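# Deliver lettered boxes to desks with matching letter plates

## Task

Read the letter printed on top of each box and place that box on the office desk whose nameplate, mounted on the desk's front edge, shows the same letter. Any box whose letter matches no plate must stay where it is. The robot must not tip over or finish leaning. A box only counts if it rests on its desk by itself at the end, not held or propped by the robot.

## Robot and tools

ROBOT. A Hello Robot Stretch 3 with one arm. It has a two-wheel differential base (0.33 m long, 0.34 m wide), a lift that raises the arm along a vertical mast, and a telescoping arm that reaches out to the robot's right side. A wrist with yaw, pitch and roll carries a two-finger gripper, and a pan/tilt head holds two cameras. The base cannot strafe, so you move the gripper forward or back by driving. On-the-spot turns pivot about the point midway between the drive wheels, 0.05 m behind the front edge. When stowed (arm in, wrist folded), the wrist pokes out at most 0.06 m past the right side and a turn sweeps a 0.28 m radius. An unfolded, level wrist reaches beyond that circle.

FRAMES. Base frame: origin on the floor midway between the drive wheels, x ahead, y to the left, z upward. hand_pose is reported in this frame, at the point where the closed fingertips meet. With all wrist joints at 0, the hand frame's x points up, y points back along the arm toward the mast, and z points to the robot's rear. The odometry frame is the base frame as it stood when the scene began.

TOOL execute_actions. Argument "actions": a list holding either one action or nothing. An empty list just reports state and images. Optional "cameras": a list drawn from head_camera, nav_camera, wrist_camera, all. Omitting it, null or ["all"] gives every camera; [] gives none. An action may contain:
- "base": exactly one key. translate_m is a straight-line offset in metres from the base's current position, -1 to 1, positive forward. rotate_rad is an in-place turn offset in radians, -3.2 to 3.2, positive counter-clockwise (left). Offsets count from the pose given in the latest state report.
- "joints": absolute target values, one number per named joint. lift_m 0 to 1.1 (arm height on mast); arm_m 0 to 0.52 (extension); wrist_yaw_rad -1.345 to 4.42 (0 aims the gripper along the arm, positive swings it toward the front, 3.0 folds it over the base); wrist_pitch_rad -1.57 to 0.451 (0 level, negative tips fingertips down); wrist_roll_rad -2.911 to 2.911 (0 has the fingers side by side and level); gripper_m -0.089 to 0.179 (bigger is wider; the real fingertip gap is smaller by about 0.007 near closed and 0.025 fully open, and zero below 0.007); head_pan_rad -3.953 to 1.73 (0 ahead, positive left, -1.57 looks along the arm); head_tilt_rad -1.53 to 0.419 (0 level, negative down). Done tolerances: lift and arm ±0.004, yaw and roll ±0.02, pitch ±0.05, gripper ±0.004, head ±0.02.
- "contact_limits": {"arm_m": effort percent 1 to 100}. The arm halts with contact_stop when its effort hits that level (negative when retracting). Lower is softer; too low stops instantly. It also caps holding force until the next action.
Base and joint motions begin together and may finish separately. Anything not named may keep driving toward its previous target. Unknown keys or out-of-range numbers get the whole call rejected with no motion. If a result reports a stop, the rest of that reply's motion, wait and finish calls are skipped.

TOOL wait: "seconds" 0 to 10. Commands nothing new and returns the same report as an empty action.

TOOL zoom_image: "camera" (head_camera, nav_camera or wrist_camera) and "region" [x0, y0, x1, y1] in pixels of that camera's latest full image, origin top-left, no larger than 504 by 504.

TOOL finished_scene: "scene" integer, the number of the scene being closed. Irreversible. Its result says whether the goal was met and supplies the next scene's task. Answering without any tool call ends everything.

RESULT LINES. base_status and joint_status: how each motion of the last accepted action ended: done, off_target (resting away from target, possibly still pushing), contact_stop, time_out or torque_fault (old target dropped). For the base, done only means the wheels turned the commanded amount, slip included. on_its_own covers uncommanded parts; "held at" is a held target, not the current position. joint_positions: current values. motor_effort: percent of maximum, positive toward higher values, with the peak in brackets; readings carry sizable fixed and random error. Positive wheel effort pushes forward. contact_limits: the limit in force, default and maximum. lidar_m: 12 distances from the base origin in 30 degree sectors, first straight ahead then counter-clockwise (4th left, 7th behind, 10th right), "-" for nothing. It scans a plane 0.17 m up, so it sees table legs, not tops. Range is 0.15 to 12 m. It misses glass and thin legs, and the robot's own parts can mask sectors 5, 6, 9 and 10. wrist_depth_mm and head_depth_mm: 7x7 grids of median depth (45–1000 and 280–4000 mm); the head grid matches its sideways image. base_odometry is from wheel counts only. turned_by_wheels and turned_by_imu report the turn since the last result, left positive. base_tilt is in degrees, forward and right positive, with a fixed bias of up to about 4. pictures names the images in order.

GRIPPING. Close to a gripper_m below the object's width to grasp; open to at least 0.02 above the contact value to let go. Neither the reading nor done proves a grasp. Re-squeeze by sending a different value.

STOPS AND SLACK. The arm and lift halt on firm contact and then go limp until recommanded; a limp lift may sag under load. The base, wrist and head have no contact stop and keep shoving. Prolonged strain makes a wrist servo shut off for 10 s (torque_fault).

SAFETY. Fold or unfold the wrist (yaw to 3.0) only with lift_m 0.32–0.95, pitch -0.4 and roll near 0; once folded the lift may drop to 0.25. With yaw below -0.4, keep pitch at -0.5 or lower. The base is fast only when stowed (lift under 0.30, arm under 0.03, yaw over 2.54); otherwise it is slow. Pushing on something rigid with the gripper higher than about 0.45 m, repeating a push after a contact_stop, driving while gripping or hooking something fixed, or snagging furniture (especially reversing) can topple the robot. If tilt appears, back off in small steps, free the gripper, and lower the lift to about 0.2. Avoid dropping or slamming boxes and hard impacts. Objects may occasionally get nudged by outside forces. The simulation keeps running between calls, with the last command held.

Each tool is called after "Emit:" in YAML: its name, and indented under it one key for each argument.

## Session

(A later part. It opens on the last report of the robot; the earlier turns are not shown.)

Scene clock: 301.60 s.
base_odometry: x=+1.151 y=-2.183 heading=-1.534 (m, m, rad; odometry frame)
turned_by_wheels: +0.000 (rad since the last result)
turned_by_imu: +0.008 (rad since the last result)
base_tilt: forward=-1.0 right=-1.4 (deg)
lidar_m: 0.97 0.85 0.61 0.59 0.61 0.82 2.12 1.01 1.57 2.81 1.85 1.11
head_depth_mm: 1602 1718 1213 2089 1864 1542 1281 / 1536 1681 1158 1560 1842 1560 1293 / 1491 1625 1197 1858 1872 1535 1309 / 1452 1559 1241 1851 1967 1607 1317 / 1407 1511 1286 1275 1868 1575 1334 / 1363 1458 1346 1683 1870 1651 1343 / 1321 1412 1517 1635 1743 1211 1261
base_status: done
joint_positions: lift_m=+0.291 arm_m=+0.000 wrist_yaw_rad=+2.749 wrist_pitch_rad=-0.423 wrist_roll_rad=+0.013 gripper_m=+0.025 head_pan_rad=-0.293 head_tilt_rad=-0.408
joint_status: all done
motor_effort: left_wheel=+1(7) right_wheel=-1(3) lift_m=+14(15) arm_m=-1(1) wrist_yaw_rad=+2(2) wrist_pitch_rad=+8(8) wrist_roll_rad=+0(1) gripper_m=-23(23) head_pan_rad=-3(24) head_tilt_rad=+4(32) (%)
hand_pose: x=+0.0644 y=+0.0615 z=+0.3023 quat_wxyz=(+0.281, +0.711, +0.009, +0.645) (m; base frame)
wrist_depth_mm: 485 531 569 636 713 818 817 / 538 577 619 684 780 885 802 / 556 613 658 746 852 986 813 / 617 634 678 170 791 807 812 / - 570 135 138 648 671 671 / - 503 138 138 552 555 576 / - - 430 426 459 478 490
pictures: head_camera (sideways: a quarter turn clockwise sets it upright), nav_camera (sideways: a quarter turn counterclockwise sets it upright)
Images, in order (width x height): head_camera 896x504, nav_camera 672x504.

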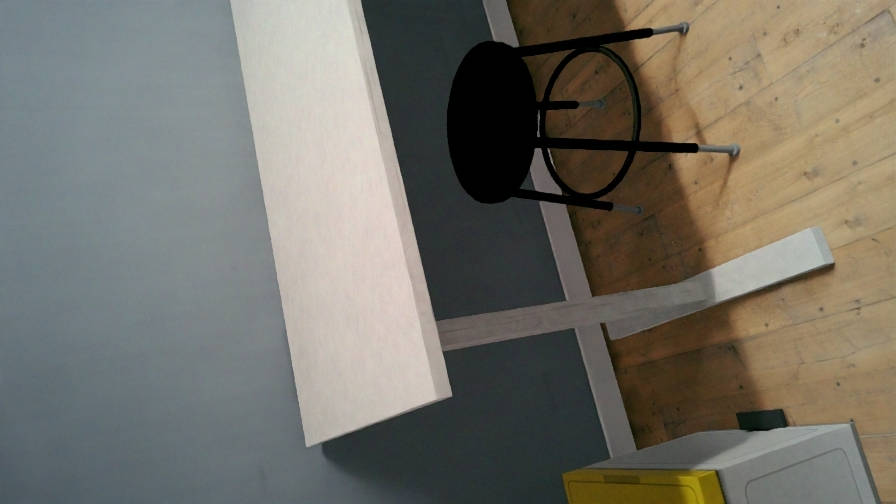

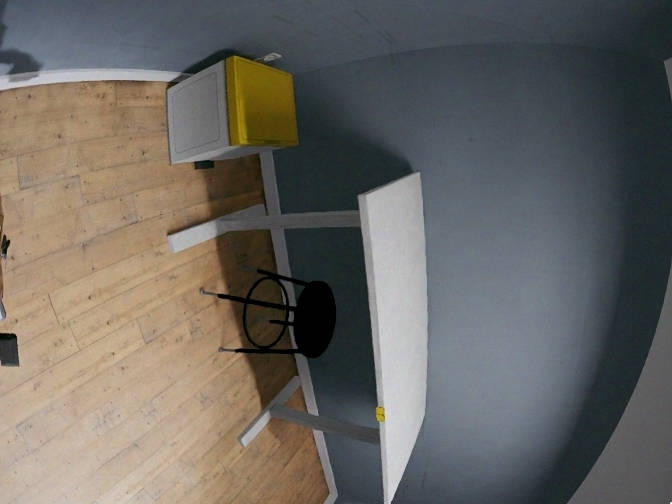

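Emit:
execute_actions:
  actions:
    - {"base":{"translate_m":0.3}}
  cameras: []

Emit:
execute_actions:
  actions:
    - {"base":{"rotate_rad":1.07},"joints":{"lift_m":0.55,"head_pan_rad":-1.57}}
  cameras: []

Emit:
execute_actions:
  actions:
    - {"joints":{"lift_m":1.04,"wrist_yaw_rad":1.3}}
  cameras: []

Emit:
execute_actions:
  actions:
    - {"joints":{"wrist_yaw_rad":0}}

Scene clock: 309.37 s.
base_odometry: x=+1.162 y=-2.483 heading=-1.534 (m, m, rad; odometry frame)
turned_by_wheels: +0.000 (rad since the last result)
turned_by_imu: +0.003 (rad since the last result)
base_tilt: forward=-1.1 right=-1.5 (deg)
lidar_m: 0.70 0.67 0.62 0.59 0.61 0.83 1.53 1.30 1.75 3.17 1.05 0.85
head_depth_mm: 1299 1419 1124 758 1119 1509 1284 / 1256 1364 1160 737 1184 1531 1270 / 1212 1309 1196 754 1741 1555 1303 / 1175 1265 1235 770 1094 1460 1284 / 1139 1229 1267 786 645 1578 1340 / 1105 1184 1240 958 1518 1603 1345 / 1072 1147 1236 1337 1460 1174 949
base_status: done
joint_positions: lift_m=+0.291 arm_m=+0.000 wrist_yaw_rad=+2.749 wrist_pitch_rad=-0.423 wrist_roll_rad=+0.013 gripper_m=+0.025 head_pan_rad=-0.293 head_tilt_rad=-0.408
joint_status: not commanded
motor_effort: left_wheel=+0(6) right_wheel=-1(4) lift_m=+14(14) arm_m=-2(1) wrist_yaw_rad=+1(2) wrist_pitch_rad=+8(8) wrist_roll_rad=+1(1) gripper_m=-23(23) head_pan_rad=-4(3) head_tilt_rad=+4(4) (%)
hand_pose: x=+0.0644 y=+0.0615 z=+0.3023 quat_wxyz=(+0.281, +0.711, +0.009, +0.645) (m; base frame)
wrist_depth_mm: 502 523 573 645 697 674 536 / 527 568 623 690 786 708 540 / 575 620 659 720 839 731 557 / 604 654 668 170 768 731 568 / - 574 134 139 641 662 633 / - 498 137 137 541 558 569 / - - 429 429 449 481 493
pictures: none
No camera images: the call's "cameras" was empty. Leave "cameras" out to get every camera's image.

Scene clock: 312.57 s.
base_odometry: x=+1.162 y=-2.483 heading=-0.464 (m, m, rad; odometry frame)
turned_by_wheels: +1.070 (rad since the last result)
turned_by_imu: +1.082 (rad since the last result)
base_tilt: forward=-1.0 right=-1.5 (deg)
lidar_m: 0.61 0.59 0.62 0.86 1.38 1.29 1.78 2.76 1.06 0.85 0.67 0.68
head_depth_mm: 1548 1670 1119 2046 1928 1498 1284 / 1456 1573 1155 831 1185 1561 1297 / 1362 1473 1194 788 1197 1547 1278 / 1293 1389 1236 769 1716 1553 1325 / 1221 1316 1286 786 1655 1615 1270 / 1167 1246 1275 805 652 1510 1350 / 1109 1184 1229 825 645 1566 1360
base_status: done
joint_positions: lift_m=+0.549 arm_m=+0.000 wrist_yaw_rad=+2.749 wrist_pitch_rad=-0.423 wrist_roll_rad=+0.013 gripper_m=+0.025 head_pan_rad=-1.563 head_tilt_rad=-0.408
joint_status: all done
motor_effort: left_wheel=-2(7) right_wheel=+1(5) lift_m=+46(51) arm_m=-1(2) wrist_yaw_rad=+1(1) wrist_pitch_rad=+8(8) wrist_roll_rad=+1(1) gripper_m=-23(23) head_pan_rad=-3(36) head_tilt_rad=+4(4) (%)
hand_pose: x=+0.0644 y=+0.0615 z=+0.5607 quat_wxyz=(+0.281, +0.711, +0.009, +0.645) (m; base frame)
wrist_depth_mm: - - 847 701 597 503 439 / - - 924 721 618 529 459 / - - - 772 659 536 483 / - - - 170 696 590 504 / - 929 135 138 711 606 532 / - 789 141 138 750 674 554 / - 683 702 678 736 683 590
pictures: none
No camera images: the call's "cameras" was empty. Leave "cameras" out to get every camera's image.

Scene clock: 317.87 s.
base_odometry: x=+1.162 y=-2.483 heading=-0.464 (m, m, rad; odometry frame)
turned_by_wheels: +0.000 (rad since the last result)
turned_by_imu: +0.001 (rad since the last result)
base_tilt: forward=-1.2 right=-1.5 (deg)
lidar_m: 0.61 0.59 0.62 0.85 1.38 1.29 1.78 2.76 1.05 0.85 0.67 0.68
head_depth_mm: 1547 1663 1137 - - - - / 1446 1576 1159 849 - - - / 1366 1477 1197 837 - 1640 - / 1294 1381 1237 772 1710 1652 - / 1224 1312 1288 785 1666 1697 - / 1164 1241 1282 804 627 - - / 1110 1183 1235 824 664 - -
base_status: not commanded
joint_positions: lift_m=+1.039 arm_m=+0.000 wrist_yaw_rad=+1.302 wrist_pitch_rad=-0.423 wrist_roll_rad=+0.013 gripper_m=+0.025 head_pan_rad=-1.563 head_tilt_rad=-0.408
joint_status: all done
motor_effort: left_wheel=-2(1) right_wheel=+1(1) lift_m=+47(49) arm_m=-1(1) wrist_yaw_rad=-3(3) wrist_pitch_rad=+8(8) wrist_roll_rad=+1(1) gripper_m=-23(23) head_pan_rad=-3(3) head_tilt_rad=+5(4) (%)
hand_pose: x=+0.1943 y=-0.2046 z=+1.0507 quat_wxyz=(+0.637, +0.539, -0.464, +0.297) (m; base frame)
wrist_depth_mm: 471 544 640 757 - - 827 / 489 552 686 847 - - 868 / 517 595 731 940 - - 915 / 558 634 734 169 - - 998 / 593 700 135 138 - - - / 637 713 141 138 944 - 322 / 678 866 - 902 - - 683
pictures: none
No camera images: the call's "cameras" was empty. Leave "cameras" out to get every camera's image.

Scene clock: 319.53 s.
base_odometry: x=+1.162 y=-2.483 heading=-0.464 (m, m, rad; odometry frame)
turned_by_wheels: +0.000 (rad since the last result)
turned_by_imu: +0.000 (rad since the last result)
base_tilt: forward=-0.9 right=-1.5 (deg)
lidar_m: 0.61 0.59 0.62 0.86 1.38 1.30 1.78 2.77 1.05 0.85 0.67 0.68
head_depth_mm: 1549 1673 1136 - - - - / 1452 1574 1158 849 - - - / 1368 1475 1198 865 - - 1309 / 1296 1385 1241 808 1733 1536 1327 / 1226 1315 1284 786 1656 1615 1266 / 1169 1246 1277 804 653 1508 1347 / 1109 1185 1232 823 643 1551 1358
base_status: not commanded
joint_positions: lift_m=+1.039 arm_m=+0.000 wrist_yaw_rad=+0.002 wrist_pitch_rad=-0.423 wrist_roll_rad=+0.013 gripper_m=+0.025 head_pan_rad=-1.563 head_tilt_rad=-0.408
joint_status: all done
motor_effort: left_wheel=-1(2) right_wheel=+1(1) lift_m=+47(47) arm_m=-2(2) wrist_yaw_rad=-3(4) wrist_pitch_rad=+8(8) wrist_roll_rad=+1(1) gripper_m=-23(23) head_pan_rad=-3(3) head_tilt_rad=+4(5) (%)
hand_pose: x=-0.0210 y=-0.3689 z=+1.0507 quat_wxyz=(+0.687, +0.149, -0.695, -0.149) (m; base frame)
wrist_depth_mm: 852 896 - - - - - / 721 605 644 696 773 833 905 / 472 448 473 498 559 665 - / 374 367 384 170 - - - / - - 135 139 - - - / - - 141 138 - - - / 858 - - - - - -
pictures: head_camera (sideways: a quarter turn clockwise sets it upright), nav_camera (sideways: a quarter turn counterclockwise sets it upright), wrist_camera
Images, in order (width x height): head_camera 896x504, nav_camera 672x504, wrist_camera 644x364.

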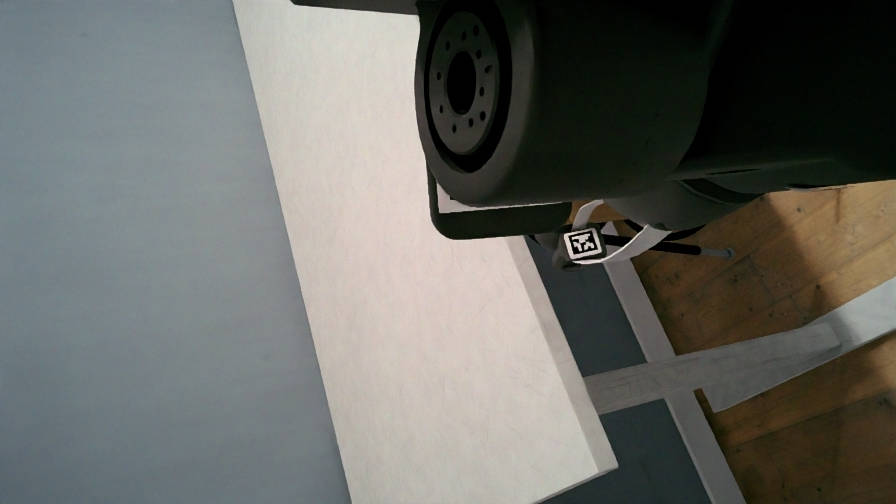

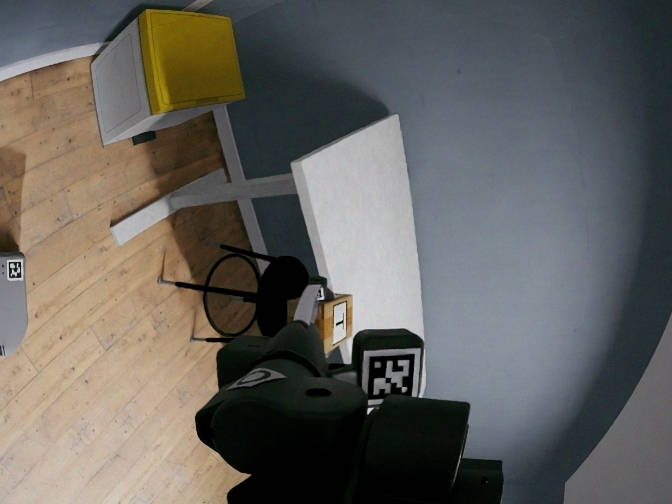

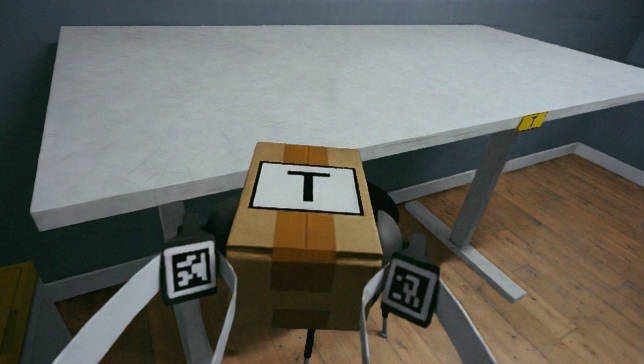

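Emit:
execute_actions:
  actions:
    - {"joints":{"arm_m":0.5,"lift_m":0.995,"wrist_yaw_rad":0.2}}
  cameras: []

Emit:
execute_actions:
  actions:
    - {"joints":{"lift_m":0.968}}
  cameras: ["nav_camera"]

Scene clock: 326.67 s.
base_odometry: x=+1.162 y=-2.483 heading=-0.464 (m, m, rad; odometry frame)
turned_by_wheels: +0.000 (rad since the last result)
turned_by_imu: +0.002 (rad since the last result)
base_tilt: forward=-1.2 right=-1.5 (deg)
lidar_m: 0.61 0.59 0.62 0.86 1.38 1.29 1.78 2.76 1.05 0.85 0.68 0.68
head_depth_mm: 1541 1664 - 2049 1927 1496 1280 / 1449 1552 1004 831 1186 1557 1290 / 1366 1455 - 787 1194 1538 1280 / 1290 1383 1252 767 1715 1523 1316 / 1225 1306 1277 785 1665 1616 1268 / 1164 1242 1275 802 651 1509 1340 / 1112 1183 1233 823 642 1561 1366
base_status: not commanded
joint_positions: lift_m=+0.996 arm_m=+0.500 wrist_yaw_rad=+0.199 wrist_pitch_rad=-0.423 wrist_roll_rad=+0.013 gripper_m=+0.025 head_pan_rad=-1.563 head_tilt_rad=-0.408
joint_status: all done
motor_effort: left_wheel=-2(2) right_wheel=+1(1) lift_m=+14(42) arm_m=+2(2) wrist_yaw_rad=+1(7) wrist_pitch_rad=+8(8) wrist_roll_rad=+1(1) gripper_m=-23(23) head_pan_rad=-2(2) head_tilt_rad=+5(5) (%)
hand_pose: x=+0.0227 y=-0.8641 z=+1.0072 quat_wxyz=(+0.699, +0.216, -0.677, -0.081) (m; base frame)
wrist_depth_mm: 554 579 617 654 710 769 851 / 453 476 507 556 588 646 718 / 341 360 379 396 422 448 480 / 278 285 288 170 327 340 359 / 231 240 135 139 276 277 286 / 199 204 141 138 229 231 240 / 179 179 182 180 191 201 206
pictures: none
No camera images: the call's "cameras" was empty. Leave "cameras" out to get every camera's image.

Scene clock: 327.70 s.
base_odometry: x=+1.162 y=-2.483 heading=-0.464 (m, m, rad; odometry frame)
turned_by_wheels: +0.000 (rad since the last result)
turned_by_imu: +0.000 (rad since the last result)
base_tilt: forward=-1.1 right=-1.6 (deg)
lidar_m: 0.61 0.59 0.62 0.86 1.37 1.29 1.78 2.75 1.06 0.85 0.68 0.68
head_depth_mm: 1546 1668 1336 2088 1896 1497 1284 / 1451 1581 - 827 1184 1563 1295 / 1368 1475 - 757 1191 1536 1277 / 1292 1388 1368 749 1722 1510 1323 / 1230 1311 1279 787 1665 1616 1267 / 1163 1244 1275 803 650 1506 1345 / 1109 1177 1234 821 643 1564 1365
base_status: not commanded
joint_positions: lift_m=+0.969 arm_m=+0.500 wrist_yaw_rad=+0.199 wrist_pitch_rad=-0.423 wrist_roll_rad=+0.013 gripper_m=+0.025 head_pan_rad=-1.563 head_tilt_rad=-0.408
joint_status: all done
motor_effort: left_wheel=-2(2) right_wheel=+1(1) lift_m=+15(18) arm_m=+2(2) wrist_yaw_rad=+1(1) wrist_pitch_rad=+8(8) wrist_roll_rad=+1(1) gripper_m=-23(23) head_pan_rad=-3(3) head_tilt_rad=+5(5) (%)
hand_pose: x=+0.0227 y=-0.8641 z=+0.9802 quat_wxyz=(+0.699, +0.216, -0.677, -0.081) (m; base frame)
wrist_depth_mm: 537 559 602 648 705 765 853 / 379 406 428 466 514 557 595 / 291 304 319 343 356 382 407 / 236 239 240 169 278 290 304 / 197 204 135 139 230 235 243 / 170 173 141 139 193 196 204 / 152 152 154 153 163 171 175
pictures: nav_camera (sideways: a quarter turn counterclockwise sets it upright)
Images, in order (width x height): nav_camera 672x504.

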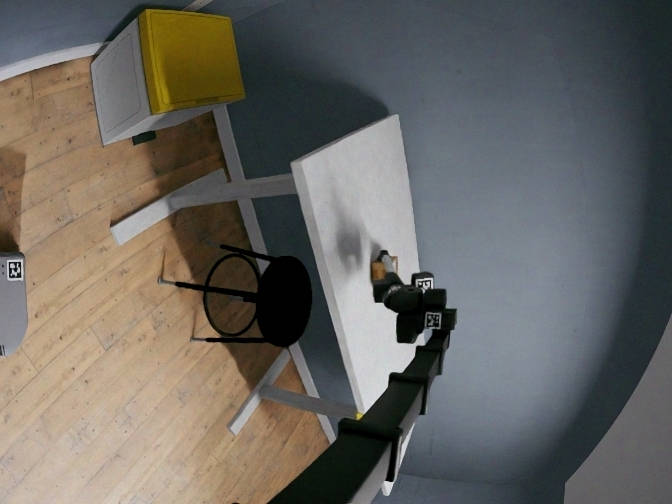

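Emit:
execute_actions:
  actions:
    - {"joints":{"lift_m":0.964,"gripper_m":0.13}}
  cameras: []

Emit:
execute_actions:
  actions:
    - {"joints":{"lift_m":1.04,"arm_m":0.4}}
  cameras: ["wrist_camera"]

Emit:
finished_scene:
  scene: 1

Scene clock: 331.87 s.
base_odometry: x=+1.162 y=-2.483 heading=-0.464 (m, m, rad; odometry frame)
turned_by_wheels: +0.000 (rad since the last result)
turned_by_imu: +0.001 (rad since the last result)
base_tilt: forward=-1.2 right=-1.5 (deg)
lidar_m: 0.61 0.59 0.62 0.86 1.38 1.29 1.78 2.77 1.05 0.85 0.67 0.68
head_depth_mm: 1544 1664 1322 2058 1879 1503 1283 / 1450 1572 - 830 1187 1564 1291 / 1367 1468 - 757 1194 1535 1280 / 1291 1393 1363 763 1722 1522 1318 / 1220 1311 1279 782 1667 1628 1268 / 1167 1244 1279 803 652 1504 1343 / 1107 1181 1242 824 642 1556 1367
base_status: not commanded
joint_positions: lift_m=+0.965 arm_m=+0.500 wrist_yaw_rad=+0.199 wrist_pitch_rad=-0.421 wrist_roll_rad=+0.013 gripper_m=+0.130 head_pan_rad=-1.563 head_tilt_rad=-0.408
joint_status: all done
motor_effort: left_wheel=-2(2) right_wheel=+1(1) lift_m=+14(14) arm_m=+2(2) wrist_yaw_rad=+1(1) wrist_pitch_rad=+7(8) wrist_roll_rad=+1(1) gripper_m=+0(100) head_pan_rad=-3(3) head_tilt_rad=+5(5) (%)
hand_pose: x=+0.0228 y=-0.8643 z=+0.9767 quat_wxyz=(+0.699, +0.216, -0.678, -0.080) (m; base frame)
wrist_depth_mm: 535 561 602 663 694 797 835 / 374 395 429 461 499 541 599 / 289 297 312 331 352 371 401 / 229 242 235 171 271 284 298 / 194 202 147 140 222 231 239 / - 165 148 142 183 195 198 / 145 148 152 153 160 160 172
pictures: none
No camera images: the call's "cameras" was empty. Leave "cameras" out to get every camera's image.

Scene clock: 333.83 s.
base_odometry: x=+1.162 y=-2.483 heading=-0.464 (m, m, rad; odometry frame)
turned_by_wheels: +0.000 (rad since the last result)
turned_by_imu: +0.000 (rad since the last result)
base_tilt: forward=-1.1 right=-1.6 (deg)
lidar_m: 0.61 0.59 0.62 0.85 1.38 1.29 1.78 2.76 1.06 0.85 0.67 0.68
head_depth_mm: 1536 1639 1026 2061 1944 1498 1279 / 1453 1540 1068 830 1187 1569 1291 / 1367 1432 - 789 1194 1531 1275 / 1288 1372 1252 769 1720 1521 1323 / 1222 1312 1317 789 1665 1614 1271 / 1166 1244 1275 803 649 1509 1345 / 1111 1183 1236 823 644 1561 1355
base_status: not commanded
joint_positions: lift_m=+1.039 arm_m=+0.400 wrist_yaw_rad=+0.199 wrist_pitch_rad=-0.420 wrist_roll_rad=+0.013 gripper_m=+0.130 head_pan_rad=-1.563 head_tilt_rad=-0.408
joint_status: all done
motor_effort: left_wheel=-2(2) right_wheel=+1(1) lift_m=+46(53) arm_m=-2(1) wrist_yaw_rad=+1(1) wrist_pitch_rad=+7(7) wrist_roll_rad=+1(1) gripper_m=+0(1) head_pan_rad=-2(3) head_tilt_rad=+5(4) (%)
hand_pose: x=+0.0228 y=-0.7649 z=+1.0514 quat_wxyz=(+0.699, +0.215, -0.678, -0.080) (m; base frame)
wrist_depth_mm: 607 645 701 741 814 857 934 / 579 603 642 711 752 834 922 / 426 446 474 504 531 544 602 / 347 365 372 315 411 436 460 / 291 307 309 263 337 350 356 / - 252 265 269 282 292 300 / 218 224 230 239 243 241 255
pictures: wrist_camera
Images, in order (width x height): wrist_camera 644x364.

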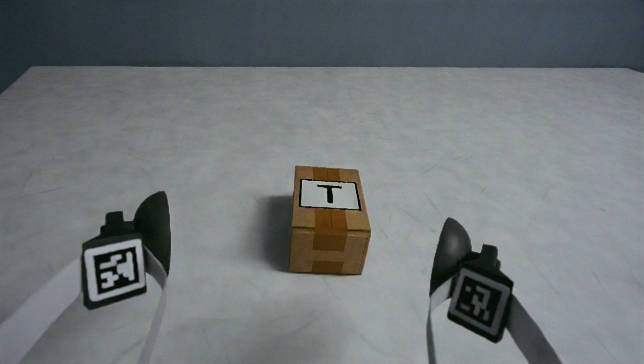

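The scene is finished: the task was done.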